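## Task

Find the yellow sponge whose shelf-edge label (the tag directly beneath it) reads F76 and set it down on the desk. It must stay there on its own once the gripper lets go, and the robot must end upright, neither toppled nor leaning.

## Robot and tools

ROBOT. TidyBot++: a wheeled base (0.54 m long, 0.50 m wide, 0.38 m tall) on four powered casters, carrying one seven-joint arm with a two-finger gripper. The shoulder sits 0.12 m ahead of the base centre and 0.68 m above the floor. base_camera is fixed at the front of the base and looks forward and down (644x364 pinhole). wrist_camera rides on the hand and looks along the fingers (644x476 fisheye). The arm begins folded with the hand pointing down; the hand then sticks out up to 0.08 m beyond the base front and the elbow reaches up to 1.15 m.

FRAMES. Base frame: origin on the floor under the base centre, x forward, y left, z up. hand_pose is in this frame and marks the point between the finger pads; its z axis runs out along the fingers, its y axis is the closing direction. Closed fingertips reach about 20 mm beyond that point. The odometry frame is the base frame at scene start. base_odometry integrates wheel turns, so slipping looks like travel and drift of a few cm and several degrees builds up; heading is positive to the left, in -3.142 to 3.142. base_tilt is in degrees, forward and right positive.

execute_actions. Arguments: actions (a list holding zero or one action) and cameras (list of "base_camera", "wrist_camera" or "all"; omitted, null or ["all"] gives both, [] gives none). An empty actions list just reports state and images. One action may contain:
- base: exactly one relative move, measured from where the base last reported itself. translate_m: metres straight ahead, forward positive, -2 to 2. strafe_m: metres sideways, left positive, -2 to 2. rotate_rad: radians turning in place, counter-clockwise from above positive, -6.3 to 6.3.
- joints: one dictionary for the single arm, each entry an absolute target. joint_1_rad to joint_7_rad in radians; gripper_pos from 0 (open, pad gap about 85 mm) to 1 (closed), gap roughly 85 x (1 - gripper_pos) mm. joint_2_rad within -2.249 to 2.249, joint_4_rad within -2.579 to 2.579, joint_6_rad within -2.099 to 2.099. joint_1_rad, joint_3_rad, joint_5_rad and joint_7_rad are unbounded but go the short way, so turn them in steps smaller than half a turn. joint_1_rad positive turns the arm clockwise seen from above, the reverse of rotate_rad. Done tolerances: ±0.039 for joints 1-4, ±0.056 for 5-7, ±0.03 for the gripper.
- speeds: optional caps for this action only: translate_m and strafe_m 0.05 to 0.5 m/s, rotate_rad 0.1 to 1.57 rad/s (maximum is the default).
A base move that would last beyond 8.667 s is refused; no action runs past 15 s. Any unknown key or out-of-range number rejects the whole call and nothing moves. A part left out of an action may still be driving toward an earlier target.

ARM GEOMETRY. With joint_1_rad 0, joint_3_rad 3.14 and joint_5_rad 0 the arm stays in the vertical plane through the base x axis. Angles from vertical (forward positive): upper arm = joint_2_rad, forearm = joint_2_rad - joint_4_rad, hand = joint_2_rad - joint_4_rad - joint_6_rad. Lengths 0.42, 0.31, 0.31 m. Hand point offset from the shoulder: forward = sum of length x sin(angle), up = sum of length x cos(angle). From 3.14, raising joint_3_rad swings a forward-bent forearm to the right; raising joint_5_rad swings a bent hand to the right. With the hand down, joint_7_rad positive spins it counter-clockwise from above, and at 1.57 the fingers open left-right. A downward-pointing hand can reach about 0.94 m high, only near the base. Joints move up to 1.39 rad/s (1.22 for 5-7).

OTHER TOOLS. wait(seconds 0-10): commands nothing and returns state and images. zoom_image(camera, region [x0, y0, x1, y1] in pixels of that camera's latest full image, at most 504x504): a sharper crop. read_manual(section "licences"): licence text only. finished_scene(scene): integer number of the scene being closed; irreversible, reports success, and requires the goal to hold. Replying with no tool call ends all work.

RESULTS. base_status and joint_status: "done"; "off_target" (stopped short, may keep pushing); "contact_stop" or "time_out" (target abandoned, holding in place). A base "done" only means the wheels turned enough; a blocked base can report it while short. "joint command not followed" with a "cause:" line means a self-collision check held back the arm targets (gripper still acts); such joints show "not_followed" and may be retried later. on_its_own lists uncommanded motion. Gripper sent to 1: "done" means it closed on nothing, "off_target" means it holds something at the shown reading. motor_effort is percent of maximum, peak in brackets, noisy. "ARM HIT" flags a hard impact of the arm on itself or the base. Motor temperatures list one value per joint; MOTOR HOT appears from 60 °C, and at 75 °C an OVER-TEMPERATURE FAULT lets the arm sink (joints show "limit_stop_at_motor_heat"; resend). A torque fault (limits 104.5 N m joints 1-4, 51.3 N m joints 5-7; warnings at 56.7 and 29.4) freezes the arm and gripper for 10 s while the base continues. Camera calibration numbers are reported when they change.

CAUTIONS. Friction leaves joints and the hand a cm or two off; to correct, send last command + (wanted - read). Never command a loaded joint to its read angle; the arm sags under load. Low hand targets may strike the floor. Avoid driving while the arm is snagged on anything about 0.8 m or higher, and sideways shoves on a raised hand: the robot can tip. Retracting the arm or backing off rights a lean. A blocked base keeps shoving. Objects may be nudged by outside pushes. Avoid drops, slams and forceful contact; release the sponge so it rests by itself on the desk before ending the scene.

Each tool is called after "Emit:" in YAML: its name, and indented under it one key for each argument.

## Session

Emit:
execute_actions:
  actions: []

Scene clock: 0.00 s.
Motor temperatures (°C, as the motors report them): [33 32 31 31 39 42 39]
base_odometry: x=+0.000 y=+0.000 heading=+0.000 (m, m, rad; odometry frame)
base_tilt: forward=+0.1 right=-0.3 (deg)
base_status: not commanded
joint_positions: joint_1_rad=+0.006 joint_2_rad=-0.356 joint_3_rad=+3.149 joint_4_rad=-2.567 joint_5_rad=-0.010 joint_6_rad=-0.925 joint_7_rad=+1.607 gripper_pos=+0.000
joint_status: not commanded
motor_effort: joint_1_rad=+0 joint_2_rad=+1 joint_3_rad=+0 joint_4_rad=+10 joint_5_rad=+2 joint_6_rad=-2 joint_7_rad=+0 (%)
hand_pose: x=+0.2262 y=+0.0026 z=+0.5772 quat_wxyz=(-0.005, +1.000, +0.009, +0.003) (m; base frame)
pictures: base_camera, wrist_camera
Images, in order (width x height): base_camera 644x364, wrist_camera 644x476.

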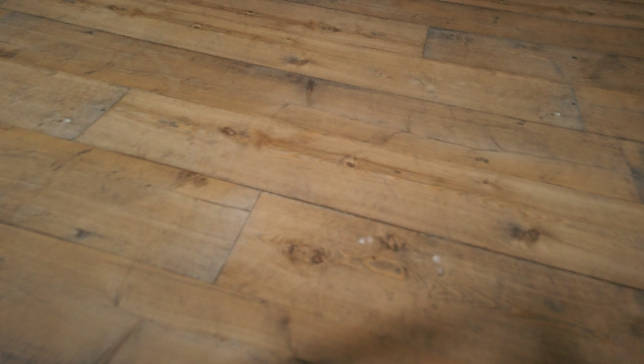

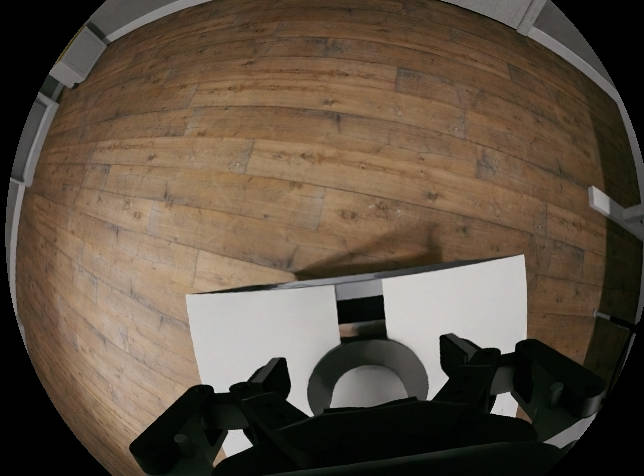

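Point hand horizontally.

Emit:
execute_actions:
  actions:
    - {"joints":{"joint_6_rad":0.55}}
  cameras: ["wrist_camera"]

Emit:
execute_actions:
  actions:
    - {"base":{"rotate_rad":-2.1}}
  cameras: ["wrist_camera"]

Emit:
execute_actions:
  actions:
    - {"base":{"rotate_rad":-2.1}}
  cameras: ["wrist_camera"]

Scene clock: 2.03 s.
Motor temperatures (°C, as the motors report them): [33 32 31 31 39 42 39]
base_odometry: x=+0.000 y=+0.000 heading=+0.000 (m, m, rad; odometry frame)
base_tilt: forward=+0.1 right=-0.3 (deg)
base_status: not commanded
joint_positions: joint_1_rad=+0.006 joint_2_rad=-0.356 joint_3_rad=+3.149 joint_4_rad=-2.566 joint_5_rad=-0.010 joint_6_rad=+0.543 joint_7_rad=+1.607 gripper_pos=+0.000
joint_status: all done
motor_effort: joint_1_rad=+0(0) joint_2_rad=-6(6) joint_3_rad=+0(0) joint_4_rad=+17(17) joint_5_rad=+1(1) joint_6_rad=+7(8) joint_7_rad=+0(1) (%)
hand_pose: x=+0.5345 y=-0.0062 z=+0.8591 quat_wxyz=(+0.015, +0.740, +0.003, +0.672) (m; base frame)
pictures: wrist_camera
camera_calibration (this result's frames):
wrist_camera: T_world_to_cam=[[0.0350214, -0.988932, -0.14418, 0.119017], [-0.026081, 0.143315, -0.989333, 0.931663], [0.999046, 0.0384082, -0.0207732, -0.388518], [0, 0, 0, 1]] pos_world=[0.408278, -0.000898657, 0.930814]
Images, in order (width x height): wrist_camera 644x476.

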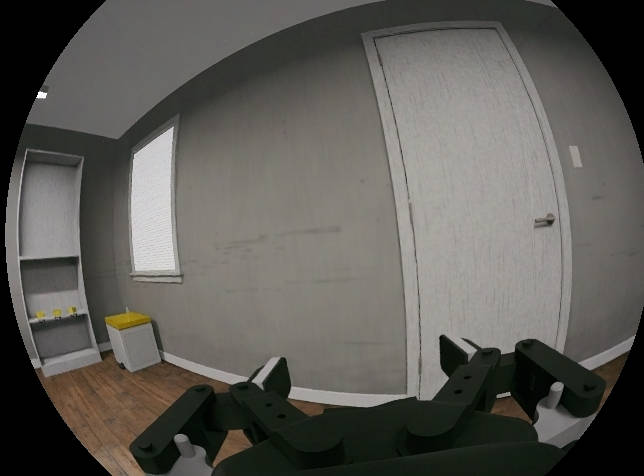

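Scene clock: 4.70 s.
Motor temperatures (°C, as the motors report them): [33 32 31 31 39 42 39]
base_odometry: x=+0.000 y=+0.000 heading=-2.100 (m, m, rad; odometry frame)
base_tilt: forward=+0.1 right=-0.3 (deg)
base_status: done
joint_positions: joint_1_rad=+0.006 joint_2_rad=-0.356 joint_3_rad=+3.149 joint_4_rad=-2.566 joint_5_rad=-0.010 joint_6_rad=+0.543 joint_7_rad=+1.607 gripper_pos=+0.000
joint_status: not commanded
motor_effort: joint_1_rad=+0(1) joint_2_rad=-6(7) joint_3_rad=+0(1) joint_4_rad=+17(17) joint_5_rad=+1(2) joint_6_rad=+7(7) joint_7_rad=+0(1) (%)
hand_pose: x=+0.5345 y=-0.0062 z=+0.8591 quat_wxyz=(+0.015, +0.740, +0.003, +0.672) (m; base frame)
pictures: wrist_camera
camera_calibration (this result's frames):
wrist_camera: T_world_to_cam=[[0.0350265, -0.988932, -0.144178, 0.119015], [-0.0260815, 0.143313, -0.989334, 0.931663], [0.999046, 0.0384132, -0.020773, -0.388518], [0, 0, 0, 1]] pos_world=[0.408278, -0.000896718, 0.930814]
Images, in order (width x height): wrist_camera 644x476.

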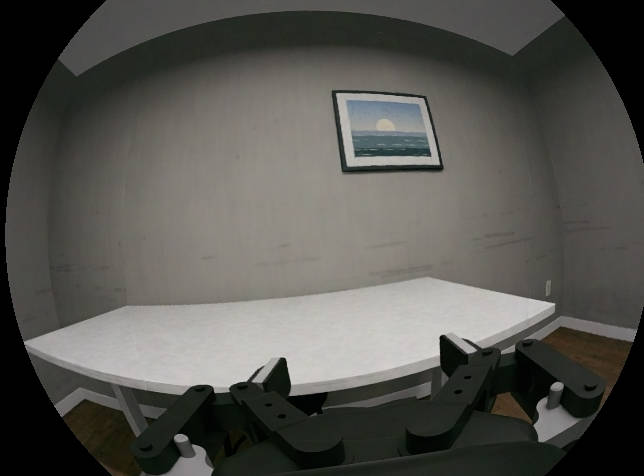

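Scene clock: 7.37 s.
Motor temperatures (°C, as the motors report them): [33 32 31 31 39 42 39]
base_odometry: x=+0.000 y=+0.000 heading=+2.084 (m, m, rad; odometry frame)
base_tilt: forward=+0.1 right=-0.3 (deg)
base_status: done
joint_positions: joint_1_rad=+0.006 joint_2_rad=-0.356 joint_3_rad=+3.149 joint_4_rad=-2.566 joint_5_rad=-0.010 joint_6_rad=+0.543 joint_7_rad=+1.607 gripper_pos=+0.000
joint_status: not commanded
motor_effort: joint_1_rad=-1(1) joint_2_rad=-6(7) joint_3_rad=+0(1) joint_4_rad=+17(17) joint_5_rad=+1(1) joint_6_rad=+7(7) joint_7_rad=+0(1) (%)
hand_pose: x=+0.5345 y=-0.0062 z=+0.8591 quat_wxyz=(+0.015, +0.740, +0.003, +0.672) (m; base frame)
pictures: wrist_camera
camera_calibration (this result's frames):
wrist_camera: T_world_to_cam=[[0.0350521, -0.988932, -0.144168, 0.119006], [-0.0260857, 0.143303, -0.989335, 0.931664], [0.999045, 0.038439, -0.0207739, -0.388517], [0, 0, 0, 1]] pos_world=[0.408278, -0.000886784, 0.930814]
Images, in order (width x height): wrist_camera 644x476.

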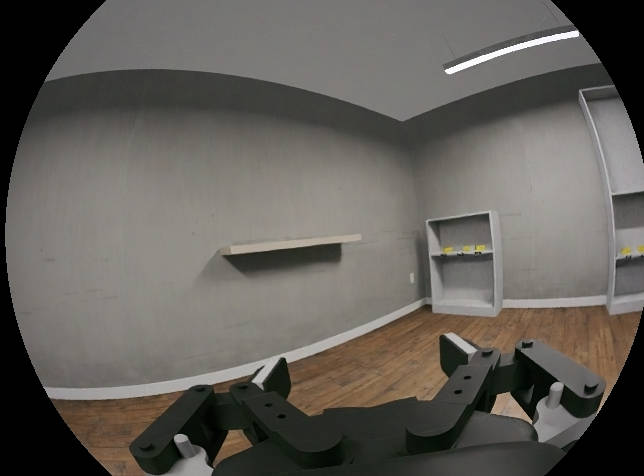

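Emit:
execute_actions:
  actions:
    - {"base":{"rotate_rad":-0.9}}
  cameras: []

Emit:
execute_actions:
  actions:
    - {"base":{"translate_m":1.0}}

Scene clock: 9.43 s.
Motor temperatures (°C, as the motors report them): [33 32 31 31 39 42 39]
base_odometry: x=+0.000 y=+0.000 heading=+1.184 (m, m, rad; odometry frame)
base_tilt: forward=+0.1 right=-0.3 (deg)
base_status: done
joint_positions: joint_1_rad=+0.006 joint_2_rad=-0.356 joint_3_rad=+3.150 joint_4_rad=-2.566 joint_5_rad=-0.010 joint_6_rad=+0.543 joint_7_rad=+1.607 gripper_pos=+0.000
joint_status: not commanded
motor_effort: joint_1_rad=+0(2) joint_2_rad=-6(6) joint_3_rad=+0(1) joint_4_rad=+17(17) joint_5_rad=+1(2) joint_6_rad=+7(7) joint_7_rad=+0(1) (%)
hand_pose: x=+0.5345 y=-0.0063 z=+0.8591 quat_wxyz=(+0.015, +0.740, +0.003, +0.672) (m; base frame)
pictures: none
No camera images: the call's "cameras" was empty. Leave "cameras" out to get every camera's image.

Scene clock: 12.80 s.
Motor temperatures (°C, as the motors report them): [33 32 31 31 39 42 39]
base_odometry: x=+0.378 y=+0.926 heading=+1.183 (m, m, rad; odometry frame)
base_tilt: forward=+0.1 right=-0.3 (deg)
base_status: done
joint_positions: joint_1_rad=+0.006 joint_2_rad=-0.356 joint_3_rad=+3.150 joint_4_rad=-2.566 joint_5_rad=-0.010 joint_6_rad=+0.543 joint_7_rad=+1.607 gripper_pos=+0.000
joint_status: not commanded
motor_effort: joint_1_rad=+0(1) joint_2_rad=-6(9) joint_3_rad=+0(0) joint_4_rad=+17(17) joint_5_rad=+2(2) joint_6_rad=+7(8) joint_7_rad=+0(1) (%)
hand_pose: x=+0.5345 y=-0.0063 z=+0.8591 quat_wxyz=(+0.015, +0.740, +0.003, +0.672) (m; base frame)
pictures: base_camera, wrist_camera
camera_calibration (this result's frames):
wrist_camera: T_world_to_cam=[[0.0348314, -0.988928, -0.144252, 0.119089], [-0.0259775, 0.143395, -0.989325, 0.931642], [0.999056, 0.0382068, -0.0206952, -0.388566], [0, 0, 0, 1]] pos_world=[0.408252, -0.000976075, 0.930834]
Images, in order (width x height): base_camera 644x364, wrist_camera 644x476.

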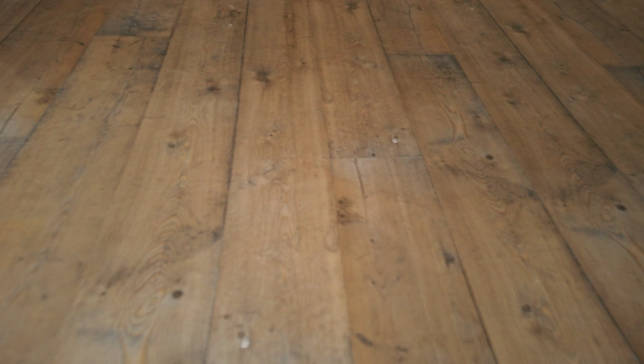

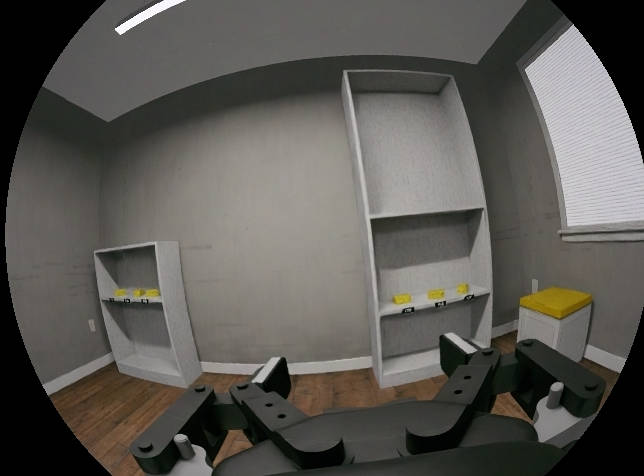

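Emit:
zoom_image:
  camera: "wrist_camera"
  region: [380, 270, 500, 330]

Emit:
zoom_image:
  camera: "wrist_camera"
  region: [90, 270, 190, 320]

Region (380, 270, 500, 330) of wrist_camera's 644x476 image, scaled by 4.200.

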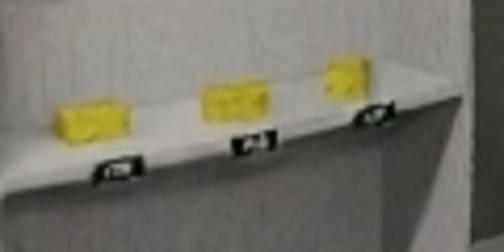

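Region (90, 270, 190, 320) of wrist_camera's 644x476 image, scaled by 5.040.

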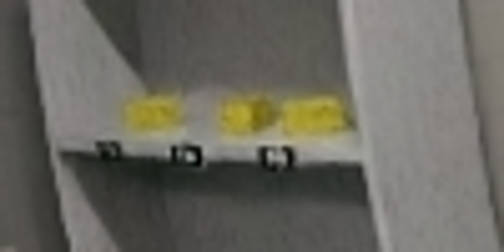

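Emit:
execute_actions:
  actions:
    - {"base":{"strafe_m":-0.5}}
  cameras: []

Emit:
execute_actions:
  actions:
    - {"base":{"translate_m":0.6},"joints":{"joint_6_rad":0.3}}

Scene clock: 15.83 s.
Motor temperatures (°C, as the motors report them): [33 32 31 31 39 42 39]
base_odometry: x=+0.841 y=+0.737 heading=+1.184 (m, m, rad; odometry frame)
base_tilt: forward=+0.1 right=-0.3 (deg)
base_status: done
joint_positions: joint_1_rad=+0.006 joint_2_rad=-0.356 joint_3_rad=+3.150 joint_4_rad=-2.566 joint_5_rad=-0.010 joint_6_rad=+0.543 joint_7_rad=+1.607 gripper_pos=+0.000
joint_status: not commanded
motor_effort: joint_1_rad=+0(0) joint_2_rad=-6(6) joint_3_rad=+0(2) joint_4_rad=+17(17) joint_5_rad=+1(2) joint_6_rad=+7(7) joint_7_rad=+0(0) (%)
hand_pose: x=+0.5345 y=-0.0065 z=+0.8591 quat_wxyz=(+0.015, +0.740, +0.003, +0.672) (m; base frame)
pictures: none
No camera images: the call's "cameras" was empty. Leave "cameras" out to get every camera's image.

Scene clock: 18.40 s.
Motor temperatures (°C, as the motors report them): [33 32 31 31 39 42 39]
base_odometry: x=+1.068 y=+1.293 heading=+1.184 (m, m, rad; odometry frame)
base_tilt: forward=+0.1 right=-0.3 (deg)
base_status: done
joint_positions: joint_1_rad=+0.006 joint_2_rad=-0.359 joint_3_rad=+3.150 joint_4_rad=-2.572 joint_5_rad=-0.010 joint_6_rad=+0.308 joint_7_rad=+1.607 gripper_pos=+0.000
joint_status: all done
motor_effort: joint_1_rad=+0(0) joint_2_rad=-6(7) joint_3_rad=+0(0) joint_4_rad=+16(19) joint_5_rad=+2(1) joint_6_rad=+7(8) joint_7_rad=+0(2) (%)
hand_pose: x=+0.5169 y=-0.0054 z=+0.7854 quat_wxyz=(+0.012, +0.815, +0.004, +0.580) (m; base frame)
pictures: base_camera, wrist_camera
camera_calibration (this result's frames):
wrist_camera: T_world_to_cam=[[0.00131621, -0.988172, -0.153346, 0.134469], [-0.259471, 0.147757, -0.954381, 0.951346], [0.96575, 0.041045, -0.256208, -0.17039], [0, 0, 0, 1]] pos_world=[0.411225, -0.000695937, 0.884912]
Images, in order (width x height): base_camera 644x364, wrist_camera 644x476.

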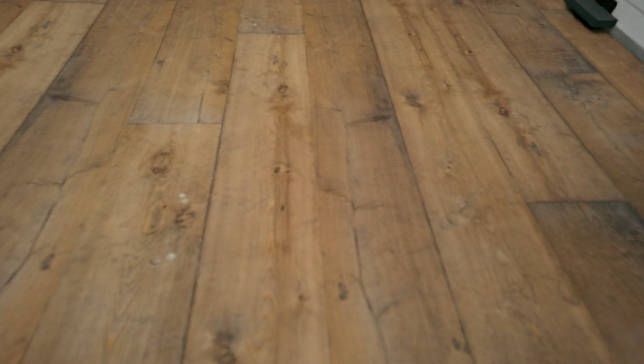

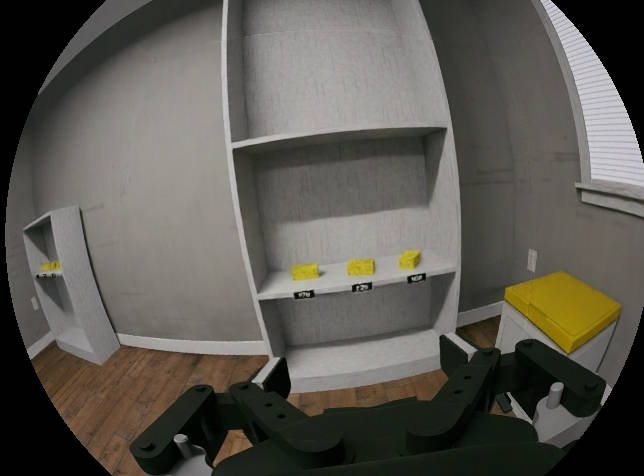

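Emit:
zoom_image:
  camera: "wrist_camera"
  region: [260, 230, 460, 320]

Region (260, 230, 460, 320) of wrist_camera's 644x476 image, scaled by 2.520; it fills the top 227 rows of this view, and the rest is white.

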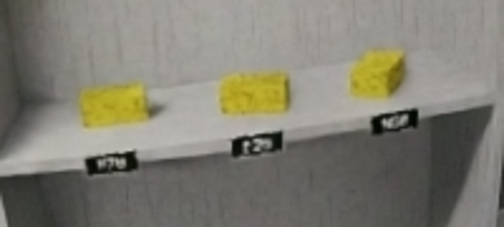

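Emit:
execute_actions:
  actions:
    - {"base":{"translate_m":0.35},"joints":{"joint_6_rad":0.1}}

Emit:
zoom_image:
  camera: "wrist_camera"
  region: [200, 200, 500, 350]

Scene clock: 26.50 s.
Motor temperatures (°C, as the motors report them): [33 32 31 31 39 42 39]
base_odometry: x=+1.200 y=+1.617 heading=+1.183 (m, m, rad; odometry frame)
base_tilt: forward=+0.1 right=-0.3 (deg)
base_status: done
joint_positions: joint_1_rad=+0.006 joint_2_rad=-0.357 joint_3_rad=+3.150 joint_4_rad=-2.571 joint_5_rad=-0.010 joint_6_rad=+0.110 joint_7_rad=+1.607 gripper_pos=+0.000
joint_status: all done
motor_effort: joint_1_rad=-1(0) joint_2_rad=-5(8) joint_3_rad=+0(1) joint_4_rad=+16(18) joint_5_rad=+1(2) joint_6_rad=+6(8) joint_7_rad=-1(1) (%)
hand_pose: x=+0.4918 y=-0.0043 z=+0.7295 quat_wxyz=(+0.009, +0.868, +0.005, +0.496) (m; base frame)
pictures: base_camera, wrist_camera
camera_calibration (this result's frames):
wrist_camera: T_world_to_cam=[[-0.0272882, -0.987597, -0.15462, 0.142016], [-0.443066, 0.150604, -0.883748, 0.93009], [0.896074, 0.044391, -0.44168, 0.00912405], [0, 0, 0, 1]] pos_world=[0.407791, -0.000225349, 0.847954]
Images, in order (width x height): base_camera 644x364, wrist_camera 644x476.

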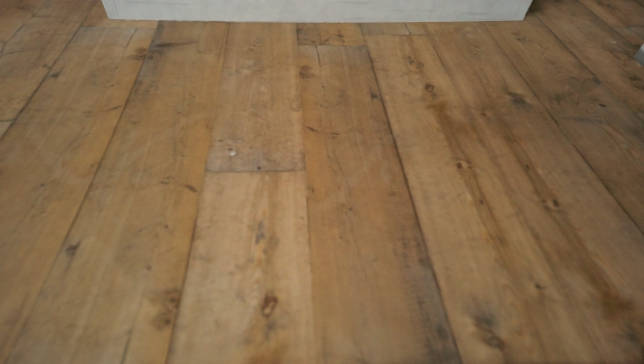

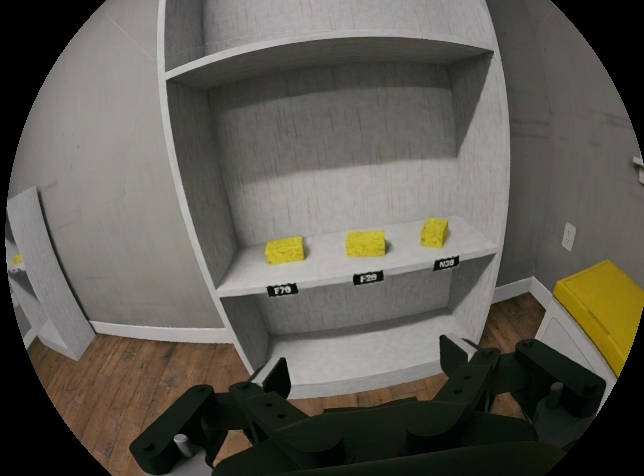

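Region (200, 200, 500, 350) of wrist_camera's 644x476 image, scaled by 1.680.

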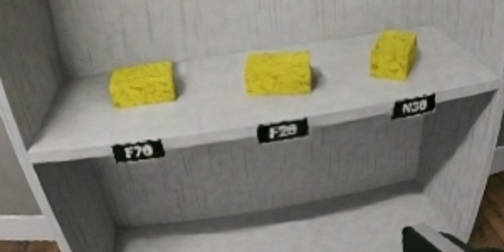

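Emit:
zoom_image:
  camera: "wrist_camera"
  region: [250, 260, 400, 310]

Region (250, 260, 400, 310) of wrist_camera's 644x476 image, scaled by 3.360.

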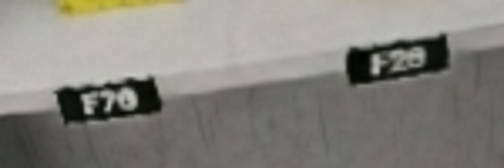

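Emit:
execute_actions:
  actions:
    - {"base":{"strafe_m":0.12},"joints":{"joint_2_rad":0.9,"joint_4_rad":-2.0,"joint_6_rad":1.1}}
  cameras: ["wrist_camera"]

Scene clock: 29.97 s.
Motor temperatures (°C, as the motors report them): [33 32 31 31 39 42 39]
base_odometry: x=+1.089 y=+1.663 heading=+1.183 (m, m, rad; odometry frame)
base_tilt: forward=+0.1 right=-0.3 (deg)
base_status: done
joint_positions: joint_1_rad=+0.006 joint_2_rad=+0.893 joint_3_rad=+3.149 joint_4_rad=-2.012 joint_5_rad=-0.010 joint_6_rad=+1.069 joint_7_rad=+1.607 gripper_pos=+0.000
joint_status: all done
motor_effort: joint_1_rad=+0(2) joint_2_rad=-42(43) joint_3_rad=-1(2) joint_4_rad=+8(17) joint_5_rad=+2(1) joint_6_rad=+7(7) joint_7_rad=+0(0) (%)
hand_pose: x=+0.8210 y=-0.0098 z=+0.5586 quat_wxyz=(+0.019, +0.794, +0.007, +0.607) (m; base frame)
pictures: wrist_camera
camera_calibration (this result's frames):
wrist_camera: T_world_to_cam=[[0.0103185, -0.990499, -0.137129, 0.0784512], [-0.192821, 0.132592, -0.972234, 0.769549], [0.98118, 0.0364733, -0.189621, -0.57188], [0, 0, 0, 1]] pos_world=[0.708692, -0.00347161, 0.6505]
Images, in order (width x height): wrist_camera 644x476.

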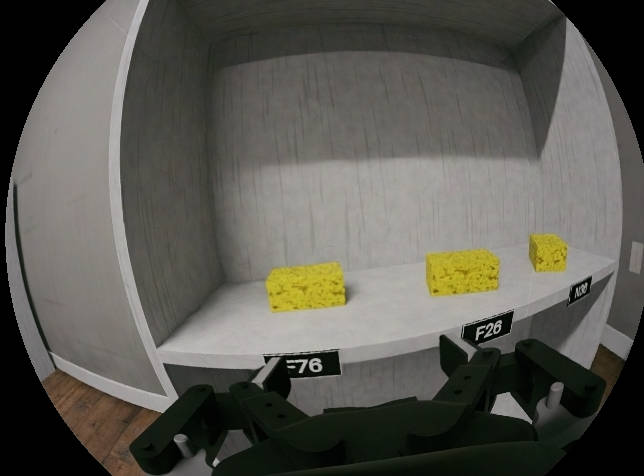

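Emit:
execute_actions:
  actions:
    - {"base":{"strafe_m":0.06},"joints":{"joint_6_rad":-0.2,"joint_7_rad":0.03}}
  cameras: []

Emit:
execute_actions:
  actions:
    - {"joints":{"joint_2_rad":1.1,"joint_4_rad":-0.47,"joint_6_rad":-1.57}}
  cameras: []

Emit:
execute_actions:
  actions:
    - {"base":{"translate_m":0.2},"speeds":{"translate_m":0.2}}

Scene clock: 32.80 s.
Motor temperatures (°C, as the motors report them): [33 32 31 31 39 42 39]
base_odometry: x=+1.034 y=+1.686 heading=+1.183 (m, m, rad; odometry frame)
base_tilt: forward=+0.1 right=-0.3 (deg)
base_status: done
joint_positions: joint_1_rad=+0.001 joint_2_rad=+0.894 joint_3_rad=+3.149 joint_4_rad=-2.004 joint_5_rad=-0.010 joint_6_rad=-0.189 joint_7_rad=+0.048 gripper_pos=+0.000
joint_status: all done
motor_effort: joint_1_rad=+0(3) joint_2_rad=-37(44) joint_3_rad=-1(2) joint_4_rad=+5(8) joint_5_rad=+2(2) joint_6_rad=+0(7) joint_7_rad=+0(1) (%)
hand_pose: x=+0.5400 y=-0.0023 z=+0.3294 quat_wxyz=(-0.018, +0.718, -0.695, +0.021) (m; base frame)
pictures: none
No camera images: the call's "cameras" was empty. Leave "cameras" out to get every camera's image.

Scene clock: 35.57 s.
Motor temperatures (°C, as the motors report them): [33 32 31 31 39 42 39]
base_odometry: x=+1.034 y=+1.686 heading=+1.183 (m, m, rad; odometry frame)
base_tilt: forward=+0.1 right=-0.3 (deg)
base_status: not commanded
joint_positions: joint_1_rad=+0.001 joint_2_rad=+1.081 joint_3_rad=+3.149 joint_4_rad=-0.480 joint_5_rad=-0.010 joint_6_rad=-1.540 joint_7_rad=+0.048 gripper_pos=+0.000
joint_status: all done
motor_effort: joint_1_rad=+0(0) joint_2_rad=-54(55) joint_3_rad=-1(1) joint_4_rad=+15(15) joint_5_rad=+1(2) joint_6_rad=+0(0) joint_7_rad=+0(1) (%)
hand_pose: x=+0.8173 y=+0.0007 z=+0.5718 quat_wxyz=(-0.015, +0.722, -0.691, +0.014) (m; base frame)
pictures: none
No camera images: the call's "cameras" was empty. Leave "cameras" out to get every camera's image.

Scene clock: 37.33 s.
Motor temperatures (°C, as the motors report them): [33 32 31 31 39 42 39]
base_odometry: x=+1.109 y=+1.871 heading=+1.184 (m, m, rad; odometry frame)
base_tilt: forward=+0.1 right=-0.3 (deg)
base_status: done
joint_positions: joint_1_rad=+0.001 joint_2_rad=+1.088 joint_3_rad=+3.149 joint_4_rad=-0.479 joint_5_rad=-0.010 joint_6_rad=-1.542 joint_7_rad=+0.048 gripper_pos=+0.000
joint_status: not commanded
motor_effort: joint_1_rad=+0(2) joint_2_rad=-55(57) joint_3_rad=-1(1) joint_4_rad=+15(16) joint_5_rad=+2(2) joint_6_rad=-1(0) joint_7_rad=+1(1) (%)
hand_pose: x=+0.8162 y=+0.0007 z=+0.5673 quat_wxyz=(-0.012, +0.722, -0.691, +0.011) (m; base frame)
pictures: base_camera, wrist_camera
camera_calibration (this result's frames):
wrist_camera: T_world_to_cam=[[-0.987758, 0.12098, -0.0984768, 0.882069], [0.127096, 0.990171, -0.0583836, -0.00442266], [0.0904455, -0.0701849, -0.993425, 0.617217], [0, 0, 0, 1]] pos_world=[0.816008, -0.0590144, 0.699764]
Images, in order (width x height): base_camera 644x364, wrist_camera 644x476.

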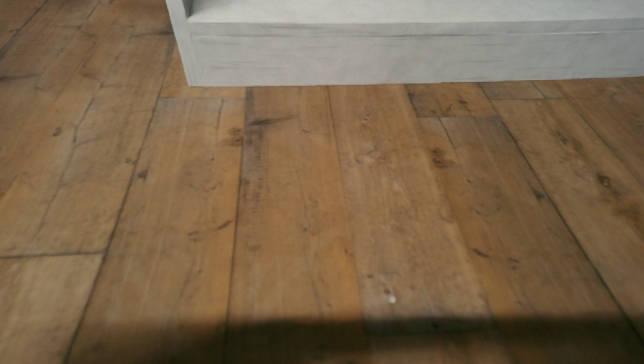

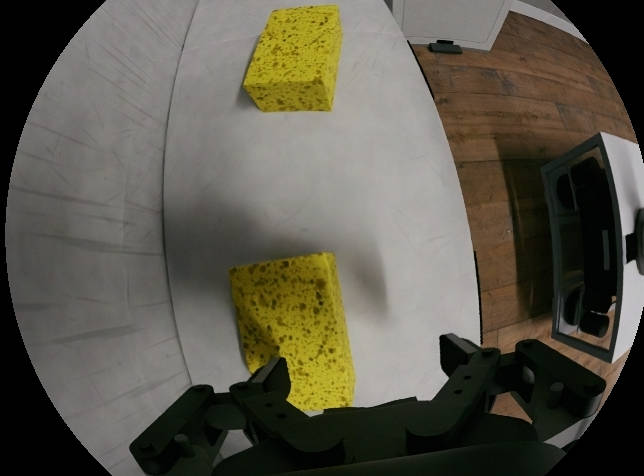

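Emit:
execute_actions:
  actions:
    - {"base":{"translate_m":0.045},"speeds":{"translate_m":0.1}}
  cameras: ["wrist_camera"]

Scene clock: 38.77 s.
Motor temperatures (°C, as the motors report them): [33 32 31 31 39 42 39]
base_odometry: x=+1.126 y=+1.913 heading=+1.184 (m, m, rad; odometry frame)
base_tilt: forward=+0.1 right=-0.3 (deg)
base_status: done
joint_positions: joint_1_rad=+0.001 joint_2_rad=+1.089 joint_3_rad=+3.149 joint_4_rad=-0.478 joint_5_rad=-0.010 joint_6_rad=-1.543 joint_7_rad=+0.048 gripper_pos=+0.000
joint_status: not commanded
motor_effort: joint_1_rad=+1(3) joint_2_rad=-54(57) joint_3_rad=-1(1) joint_4_rad=+15(15) joint_5_rad=+2(2) joint_6_rad=-1(0) joint_7_rad=-1(0) (%)
hand_pose: x=+0.8160 y=+0.0007 z=+0.5665 quat_wxyz=(-0.012, +0.722, -0.691, +0.010) (m; base frame)
pictures: wrist_camera
camera_calibration (this result's frames):
wrist_camera: T_world_to_cam=[[-0.987905, 0.121018, -0.0969497, 0.881014], [0.127044, 0.990166, -0.0585773, -0.00425758], [0.0889073, -0.0701856, -0.993564, 0.617795], [0, 0, 0, 1]] pos_world=[0.815973, -0.0590429, 0.698984]
Images, in order (width x height): wrist_camera 644x476.

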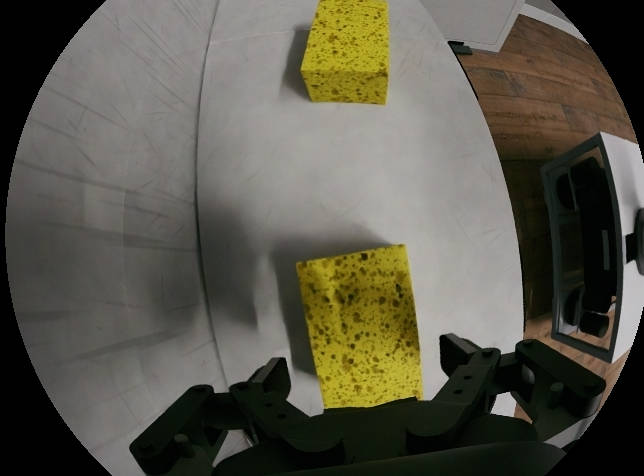

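Emit:
execute_actions:
  actions:
    - {"joints":{"joint_4_rad":-0.65,"joint_6_rad":-1.37}}
  cameras: ["wrist_camera"]

Emit:
execute_actions:
  actions:
    - {"joints":{"gripper_pos":1}}
  cameras: ["wrist_camera"]

Scene clock: 40.30 s.
Motor temperatures (°C, as the motors report them): [33 32 31 31 39 42 39]
base_odometry: x=+1.126 y=+1.913 heading=+1.184 (m, m, rad; odometry frame)
base_tilt: forward=+0.1 right=-0.3 (deg)
base_status: not commanded
joint_positions: joint_1_rad=+0.001 joint_2_rad=+1.091 joint_3_rad=+3.149 joint_4_rad=-0.636 joint_5_rad=-0.010 joint_6_rad=-1.400 joint_7_rad=+0.048 gripper_pos=+0.000
joint_status: all done
motor_effort: joint_1_rad=+0(0) joint_2_rad=-53(56) joint_3_rad=-1(1) joint_4_rad=+14(15) joint_5_rad=+2(2) joint_6_rad=-1(0) joint_7_rad=+0(0) (%)
hand_pose: x=+0.8072 y=+0.0004 z=+0.5156 quat_wxyz=(-0.006, +0.722, -0.692, +0.004) (m; base frame)
pictures: wrist_camera
camera_calibration (this result's frames):
wrist_camera: T_world_to_cam=[[-0.989252, 0.122479, -0.0798739, 0.859711], [0.127479, 0.989975, -0.060816, -0.00500257], [0.0716245, -0.0703446, -0.994948, 0.582582], [0, 0, 0, 1]] pos_world=[0.809381, -0.0593627, 0.648003]
Images, in order (width x height): wrist_camera 644x476.

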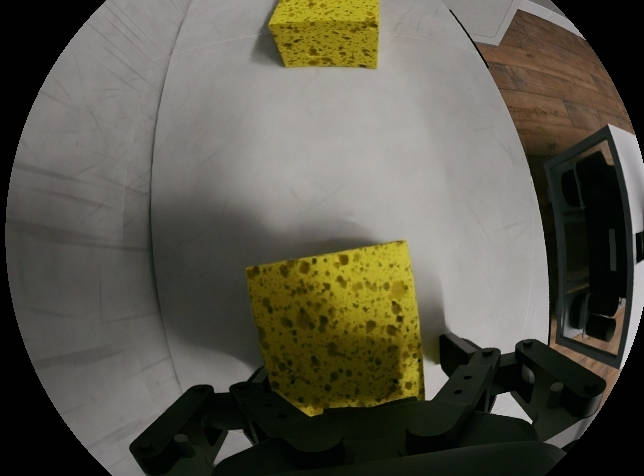

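Scene clock: 41.40 s.
Motor temperatures (°C, as the motors report them): [33 32 31 31 39 42 39]
base_odometry: x=+1.126 y=+1.913 heading=+1.184 (m, m, rad; odometry frame)
base_tilt: forward=+0.1 right=-0.3 (deg)
base_status: not commanded
joint_positions: joint_1_rad=+0.001 joint_2_rad=+1.078 joint_3_rad=+3.149 joint_4_rad=-0.637 joint_5_rad=-0.010 joint_6_rad=-1.399 joint_7_rad=+0.048 gripper_pos=+0.374
joint_status: gripper_pos off_target (ended at +0.374, target +1.000)
motor_effort: joint_1_rad=+0(0) joint_2_rad=-49(53) joint_3_rad=-1(1) joint_4_rad=+13(15) joint_5_rad=+2(1) joint_6_rad=+0(2) joint_7_rad=-1(0) (%)
hand_pose: x=+0.8095 y=+0.0004 z=+0.5246 quat_wxyz=(-0.011, +0.722, -0.692, +0.009) (m; base frame)
pictures: wrist_camera
camera_calibration (this result's frames):
wrist_camera: T_world_to_cam=[[-0.988048, 0.122485, -0.0935923, 0.868937], [0.128318, 0.989973, -0.0590577, -0.00634801], [0.0854202, -0.0703614, -0.993857, 0.579614], [0, 0, 0, 1]] pos_world=[0.809855, -0.0593647, 0.657004]
Images, in order (width x height): wrist_camera 644x476.

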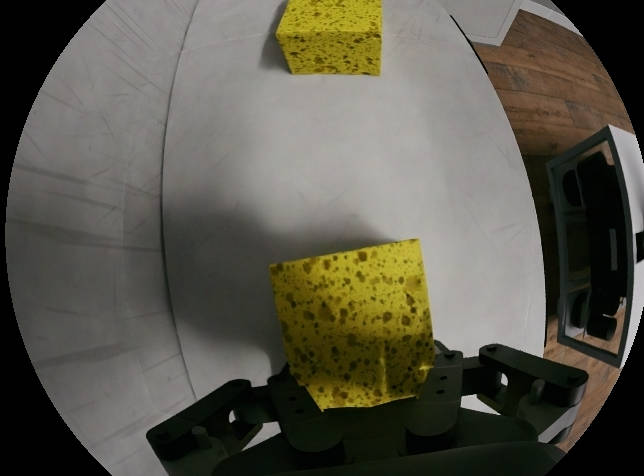

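Emit:
execute_actions:
  actions:
    - {"joints":{"joint_4_rad":-0.47,"joint_6_rad":-1.57}}
  cameras: []

Emit:
execute_actions:
  actions:
    - {"base":{"translate_m":-1.7}}
  cameras: []

Emit:
execute_actions:
  actions:
    - {"base":{"rotate_rad":3.14},"joints":{"joint_2_rad":0.5,"joint_4_rad":-0.6,"joint_6_rad":-2.04,"joint_7_rad":1.6}}

Scene clock: 43.00 s.
Motor temperatures (°C, as the motors report them): [33 32 31 31 39 42 39]
base_odometry: x=+1.126 y=+1.913 heading=+1.184 (m, m, rad; odometry frame)
base_tilt: forward=+0.1 right=-0.3 (deg)
base_status: not commanded
joint_positions: joint_1_rad=+0.001 joint_2_rad=+1.098 joint_3_rad=+3.149 joint_4_rad=-0.478 joint_5_rad=-0.010 joint_6_rad=-1.541 joint_7_rad=+0.048 gripper_pos=+0.374
joint_status: all done
motor_effort: joint_1_rad=+0(0) joint_2_rad=-55(57) joint_3_rad=-1(1) joint_4_rad=+15(15) joint_5_rad=+2(2) joint_6_rad=-1(0) joint_7_rad=+0(0) (%)
hand_pose: x=+0.8157 y=+0.0007 z=+0.5605 quat_wxyz=(-0.010, +0.722, -0.691, +0.008) (m; base frame)
pictures: none
No camera images: the call's "cameras" was empty. Leave "cameras" out to get every camera's image.

Scene clock: 47.97 s.
Motor temperatures (°C, as the motors report them): [33 32 31 31 39 42 39]
base_odometry: x=+0.486 y=+0.338 heading=+1.185 (m, m, rad; odometry frame)
base_tilt: forward=+0.1 right=-0.3 (deg)
base_status: done
joint_positions: joint_1_rad=+0.003 joint_2_rad=+1.098 joint_3_rad=+3.149 joint_4_rad=-0.477 joint_5_rad=-0.010 joint_6_rad=-1.545 joint_7_rad=+0.048 gripper_pos=+0.374
joint_status: not commanded
motor_effort: joint_1_rad=+0(6) joint_2_rad=-55(57) joint_3_rad=+0(3) joint_4_rad=+15(16) joint_5_rad=+2(1) joint_6_rad=-1(0) joint_7_rad=+0(1) (%)
hand_pose: x=+0.8148 y=-0.0008 z=+0.5606 quat_wxyz=(-0.009, +0.722, -0.692, +0.007) (m; base frame)
pictures: none
No camera images: the call's "cameras" was empty. Leave "cameras" out to get every camera's image.

Scene clock: 51.47 s.
Motor temperatures (°C, as the motors report them): [33 33 31 31 39 42 39]
base_odometry: x=+0.486 y=+0.338 heading=-1.959 (m, m, rad; odometry frame)
base_tilt: forward=+0.1 right=-0.3 (deg)
base_status: done
joint_positions: joint_1_rad=+0.000 joint_2_rad=+0.518 joint_3_rad=+3.149 joint_4_rad=-0.591 joint_5_rad=-0.010 joint_6_rad=-2.008 joint_7_rad=+1.567 gripper_pos=+0.375
joint_status: all done
motor_effort: joint_1_rad=+0(7) joint_2_rad=-36(59) joint_3_rad=-1(3) joint_4_rad=+14(16) joint_5_rad=+2(0) joint_6_rad=-1(2) joint_7_rad=+0(1) (%)
hand_pose: x=+0.6165 y=+0.0018 z=+0.8760 quat_wxyz=(-0.003, +1.000, -0.003, +0.012) (m; base frame)
pictures: base_camera, wrist_camera
camera_calibration (this result's frames):
wrist_camera: T_world_to_cam=[[-0.16777, -0.982938, -0.075404, 0.191325], [-0.98076, 0.174164, -0.0881889, 0.748431], [0.0998169, 0.0591578, -0.993246, 0.935813], [0, 0, 0, 1]] pos_world=[0.67272, 0.00235021, 1.00992]
Images, in order (width x height): base_camera 644x364, wrist_camera 644x476.

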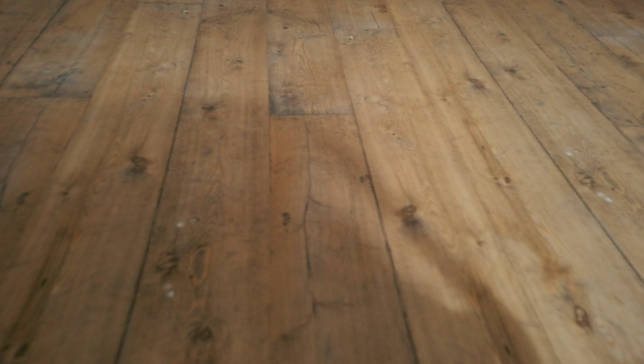

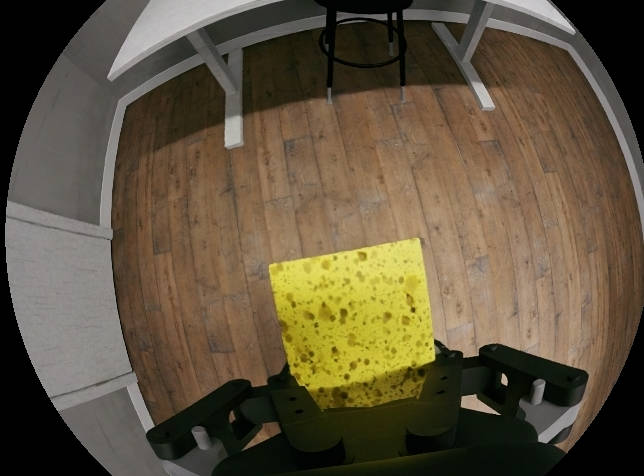

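Emit:
execute_actions:
  actions:
    - {"base":{"translate_m":0.6}}

Scene clock: 54.37 s.
Motor temperatures (°C, as the motors report them): [33 33 31 31 39 42 39]
base_odometry: x=+0.260 y=-0.218 heading=-1.958 (m, m, rad; odometry frame)
base_tilt: forward=+0.1 right=-0.3 (deg)
base_status: done
joint_positions: joint_1_rad=+0.000 joint_2_rad=+0.504 joint_3_rad=+3.149 joint_4_rad=-0.592 joint_5_rad=-0.010 joint_6_rad=-2.012 joint_7_rad=+1.567 gripper_pos=+0.375
joint_status: not commanded
motor_effort: joint_1_rad=-1(1) joint_2_rad=-36(40) joint_3_rad=-1(1) joint_4_rad=+13(14) joint_5_rad=+2(1) joint_6_rad=+0(0) joint_7_rad=+0(1) (%)
hand_pose: x=+0.6123 y=+0.0018 z=+0.8825 quat_wxyz=(-0.003, +1.000, -0.003, +0.016) (m; base frame)
pictures: base_camera, wrist_camera
camera_calibration (this result's frames):
wrist_camera: T_world_to_cam=[[-0.167083, -0.982939, -0.0769007, 0.192016], [-0.979946, 0.17415, -0.0968349, 0.752028], [0.108575, 0.0591791, -0.992325, 0.936561], [0, 0, 0, 1]] pos_world=[0.667342, 0.0023494, 1.01696]
Images, in order (width x height): base_camera 644x364, wrist_camera 644x476.

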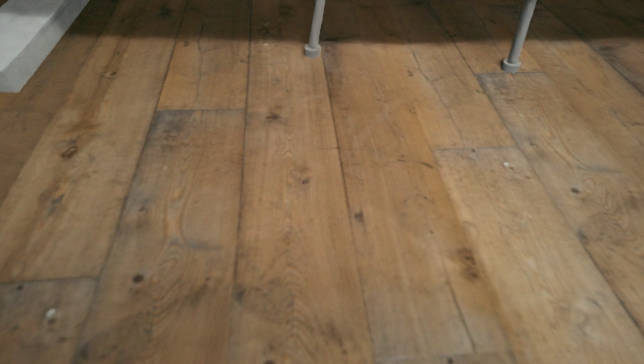

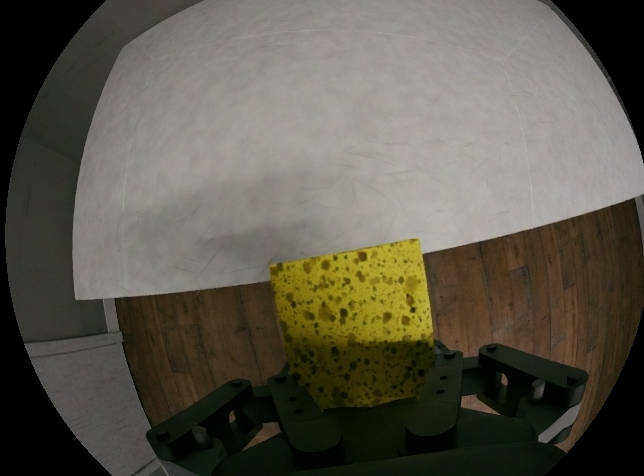

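Emit:
execute_actions:
  actions:
    - {"base":{"translate_m":0.22}}
  cameras: []

Emit:
execute_actions:
  actions:
    - {"joints":{"joint_4_rad":-0.94,"joint_6_rad":-1.68}}
  cameras: ["wrist_camera"]

Scene clock: 56.37 s.
Motor temperatures (°C, as the motors report them): [33 33 31 31 39 42 39]
base_odometry: x=+0.177 y=-0.422 heading=-1.957 (m, m, rad; odometry frame)
base_tilt: forward=+0.1 right=-0.3 (deg)
base_status: done
joint_positions: joint_1_rad=+0.000 joint_2_rad=+0.507 joint_3_rad=+3.149 joint_4_rad=-0.593 joint_5_rad=-0.010 joint_6_rad=-2.013 joint_7_rad=+1.567 gripper_pos=+0.375
joint_status: not commanded
motor_effort: joint_1_rad=+0(2) joint_2_rad=-36(40) joint_3_rad=+0(1) joint_4_rad=+14(14) joint_5_rad=+2(1) joint_6_rad=+0(0) joint_7_rad=+0(1) (%)
hand_pose: x=+0.6126 y=+0.0018 z=+0.8808 quat_wxyz=(-0.003, +1.000, -0.003, +0.014) (m; base frame)
pictures: none
No camera images: the call's "cameras" was empty. Leave "cameras" out to get every camera's image.

Scene clock: 57.83 s.
Motor temperatures (°C, as the motors report them): [33 33 31 31 39 42 39]
base_odometry: x=+0.177 y=-0.422 heading=-1.957 (m, m, rad; odometry frame)
base_tilt: forward=+0.1 right=-0.3 (deg)
base_status: not commanded
joint_positions: joint_1_rad=+0.000 joint_2_rad=+0.507 joint_3_rad=+3.149 joint_4_rad=-0.932 joint_5_rad=-0.010 joint_6_rad=-1.709 joint_7_rad=+1.567 gripper_pos=+0.375
joint_status: all done
motor_effort: joint_1_rad=+0(0) joint_2_rad=-37(39) joint_3_rad=+0(1) joint_4_rad=+15(16) joint_5_rad=+1(2) joint_6_rad=-1(1) joint_7_rad=+0(0) (%)
hand_pose: x=+0.6330 y=+0.0016 z=+0.7794 quat_wxyz=(-0.003, +1.000, -0.004, -0.003) (m; base frame)
pictures: wrist_camera
camera_calibration (this result's frames):
wrist_camera: T_world_to_cam=[[-0.172893, -0.982357, -0.0712947, 0.186637], [-0.982475, 0.177127, -0.0580462, 0.733754], [0.0696503, 0.0600095, -0.995765, 0.859357], [0, 0, 0, 1]] pos_world=[0.693309, 0.00180682, 0.911615]
Images, in order (width x height): wrist_camera 644x476.

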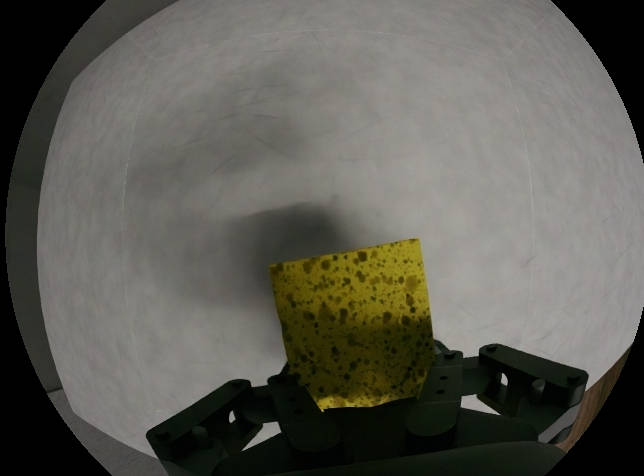

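Emit:
execute_actions:
  actions:
    - {"joints":{"joint_4_rad":-1.03,"joint_6_rad":-1.59}}
  cameras: ["wrist_camera"]

Scene clock: 58.97 s.
Motor temperatures (°C, as the motors report them): [33 33 31 31 39 42 39]
base_odometry: x=+0.177 y=-0.422 heading=-1.957 (m, m, rad; odometry frame)
base_tilt: forward=+0.1 right=-0.3 (deg)
base_status: not commanded
joint_positions: joint_1_rad=+0.000 joint_2_rad=+0.507 joint_3_rad=+3.149 joint_4_rad=-1.025 joint_5_rad=-0.010 joint_6_rad=-1.619 joint_7_rad=+1.567 gripper_pos=+0.375
joint_status: all done
motor_effort: joint_1_rad=+0(0) joint_2_rad=-38(39) joint_3_rad=-1(0) joint_4_rad=+15(16) joint_5_rad=+1(2) joint_6_rad=-1(1) joint_7_rad=+0(0) (%)
hand_pose: x=+0.6346 y=+0.0015 z=+0.7505 quat_wxyz=(-0.003, +1.000, -0.005, -0.005) (m; base frame)
pictures: wrist_camera
camera_calibration (this result's frames):
wrist_camera: T_world_to_cam=[[-0.173943, -0.982197, -0.0709396, 0.185165], [-0.982464, 0.177999, -0.0555119, 0.731754], [0.0671509, 0.0600397, -0.995935, 0.832185], [0, 0, 0, 1]] pos_world=[0.695248, 0.00165252, 0.882558]
Images, in order (width x height): wrist_camera 644x476.

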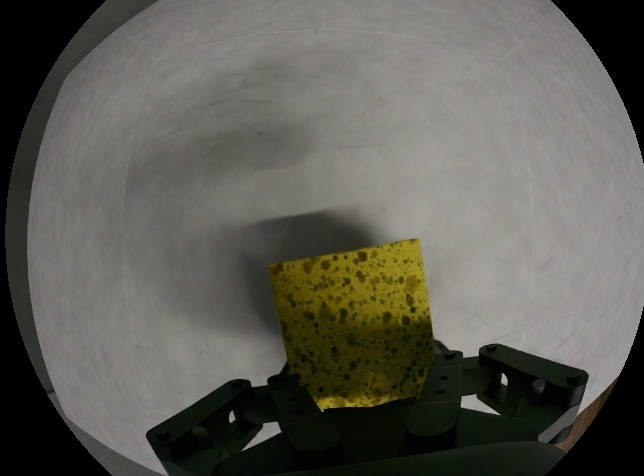

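Emit:
execute_actions:
  actions:
    - {"joints":{"joint_4_rad":-1.11,"joint_6_rad":-1.51}}
  cameras: ["wrist_camera"]

Scene clock: 60.27 s.
Motor temperatures (°C, as the motors report them): [33 33 31 31 39 42 39]
base_odometry: x=+0.177 y=-0.422 heading=-1.957 (m, m, rad; odometry frame)
base_tilt: forward=+0.1 right=-0.3 (deg)
base_status: not commanded
joint_positions: joint_1_rad=+0.000 joint_2_rad=+0.498 joint_3_rad=+3.149 joint_4_rad=-1.101 joint_5_rad=-0.010 joint_6_rad=-1.541 joint_7_rad=+1.567 gripper_pos=+0.375
joint_status: all done
motor_effort: joint_1_rad=+0(1) joint_2_rad=-38(39) joint_3_rad=-1(1) joint_4_rad=+16(15) joint_5_rad=+2(3) joint_6_rad=-1(2) joint_7_rad=+0(0) (%)
hand_pose: x=+0.6349 y=+0.0014 z=+0.7315 quat_wxyz=(-0.003, +1.000, -0.005, +0.001) (m; base frame)
pictures: wrist_camera
camera_calibration (this result's frames):
wrist_camera: T_world_to_cam=[[-0.173853, -0.982067, -0.0729409, 0.185184], [-0.981623, 0.178739, -0.0668422, 0.73875], [0.0786808, 0.0599798, -0.995094, 0.805267], [0, 0, 0, 1]] pos_world=[0.69401, 0.00151988, 0.864203]
Images, in order (width x height): wrist_camera 644x476.

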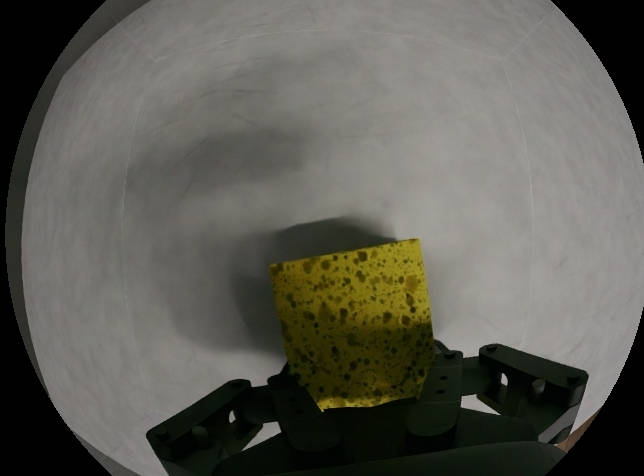

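Joint 2 was pushed up: contact.

Emit:
execute_actions:
  actions:
    - {"joints":{"gripper_pos":0}}
  cameras: []

Emit:
execute_actions:
  actions:
    - {"joints":{"joint_4_rad":-0.85,"joint_6_rad":-1.79}}
  cameras: ["wrist_camera"]

Emit:
finished_scene:
  scene: 1

Scene clock: 61.63 s.
Motor temperatures (°C, as the motors report them): [33 33 31 31 39 42 39]
base_odometry: x=+0.177 y=-0.422 heading=-1.957 (m, m, rad; odometry frame)
base_tilt: forward=+0.1 right=-0.3 (deg)
base_status: not commanded
joint_positions: joint_1_rad=+0.000 joint_2_rad=+0.498 joint_3_rad=+3.149 joint_4_rad=-1.101 joint_5_rad=-0.010 joint_6_rad=-1.541 joint_7_rad=+1.567 gripper_pos=+0.000
joint_status: all done
motor_effort: joint_1_rad=+0(1) joint_2_rad=-38(38) joint_3_rad=+0(1) joint_4_rad=+15(15) joint_5_rad=+2(2) joint_6_rad=-1(1) joint_7_rad=+0(0) (%)
hand_pose: x=+0.6349 y=+0.0014 z=+0.7315 quat_wxyz=(-0.003, +1.000, -0.005, +0.001) (m; base frame)
pictures: none
No camera images: the call's "cameras" was empty. Leave "cameras" out to get every camera's image.

Scene clock: 62.93 s.
Motor temperatures (°C, as the motors report them): [33 33 31 31 39 42 39]
base_odometry: x=+0.177 y=-0.422 heading=-1.957 (m, m, rad; odometry frame)
base_tilt: forward=+0.1 right=-0.3 (deg)
base_status: not commanded
joint_positions: joint_1_rad=+0.000 joint_2_rad=+0.498 joint_3_rad=+3.149 joint_4_rad=-0.858 joint_5_rad=-0.010 joint_6_rad=-1.761 joint_7_rad=+1.567 gripper_pos=+0.000
joint_status: all done
motor_effort: joint_1_rad=+1(0) joint_2_rad=-37(39) joint_3_rad=+0(0) joint_4_rad=+15(15) joint_5_rad=+2(2) joint_6_rad=+0(0) joint_7_rad=+0(0) (%)
hand_pose: x=+0.6346 y=+0.0016 z=+0.8073 quat_wxyz=(-0.003, +1.000, -0.004, +0.012) (m; base frame)
pictures: wrist_camera
camera_calibration (this result's frames):
wrist_camera: T_world_to_cam=[[-0.170035, -0.982472, -0.076394, 0.191243], [-0.980309, 0.17654, -0.0884721, 0.760134], [0.100408, 0.0598464, -0.993145, 0.865362], [0, 0, 0, 1]] pos_world=[0.690795, 0.00190857, 0.941291]
Images, in order (width x height): wrist_camera 644x476.

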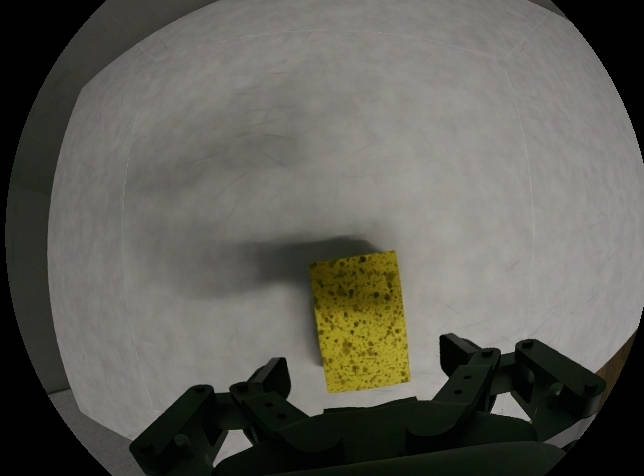

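The scene is finished: the task was done.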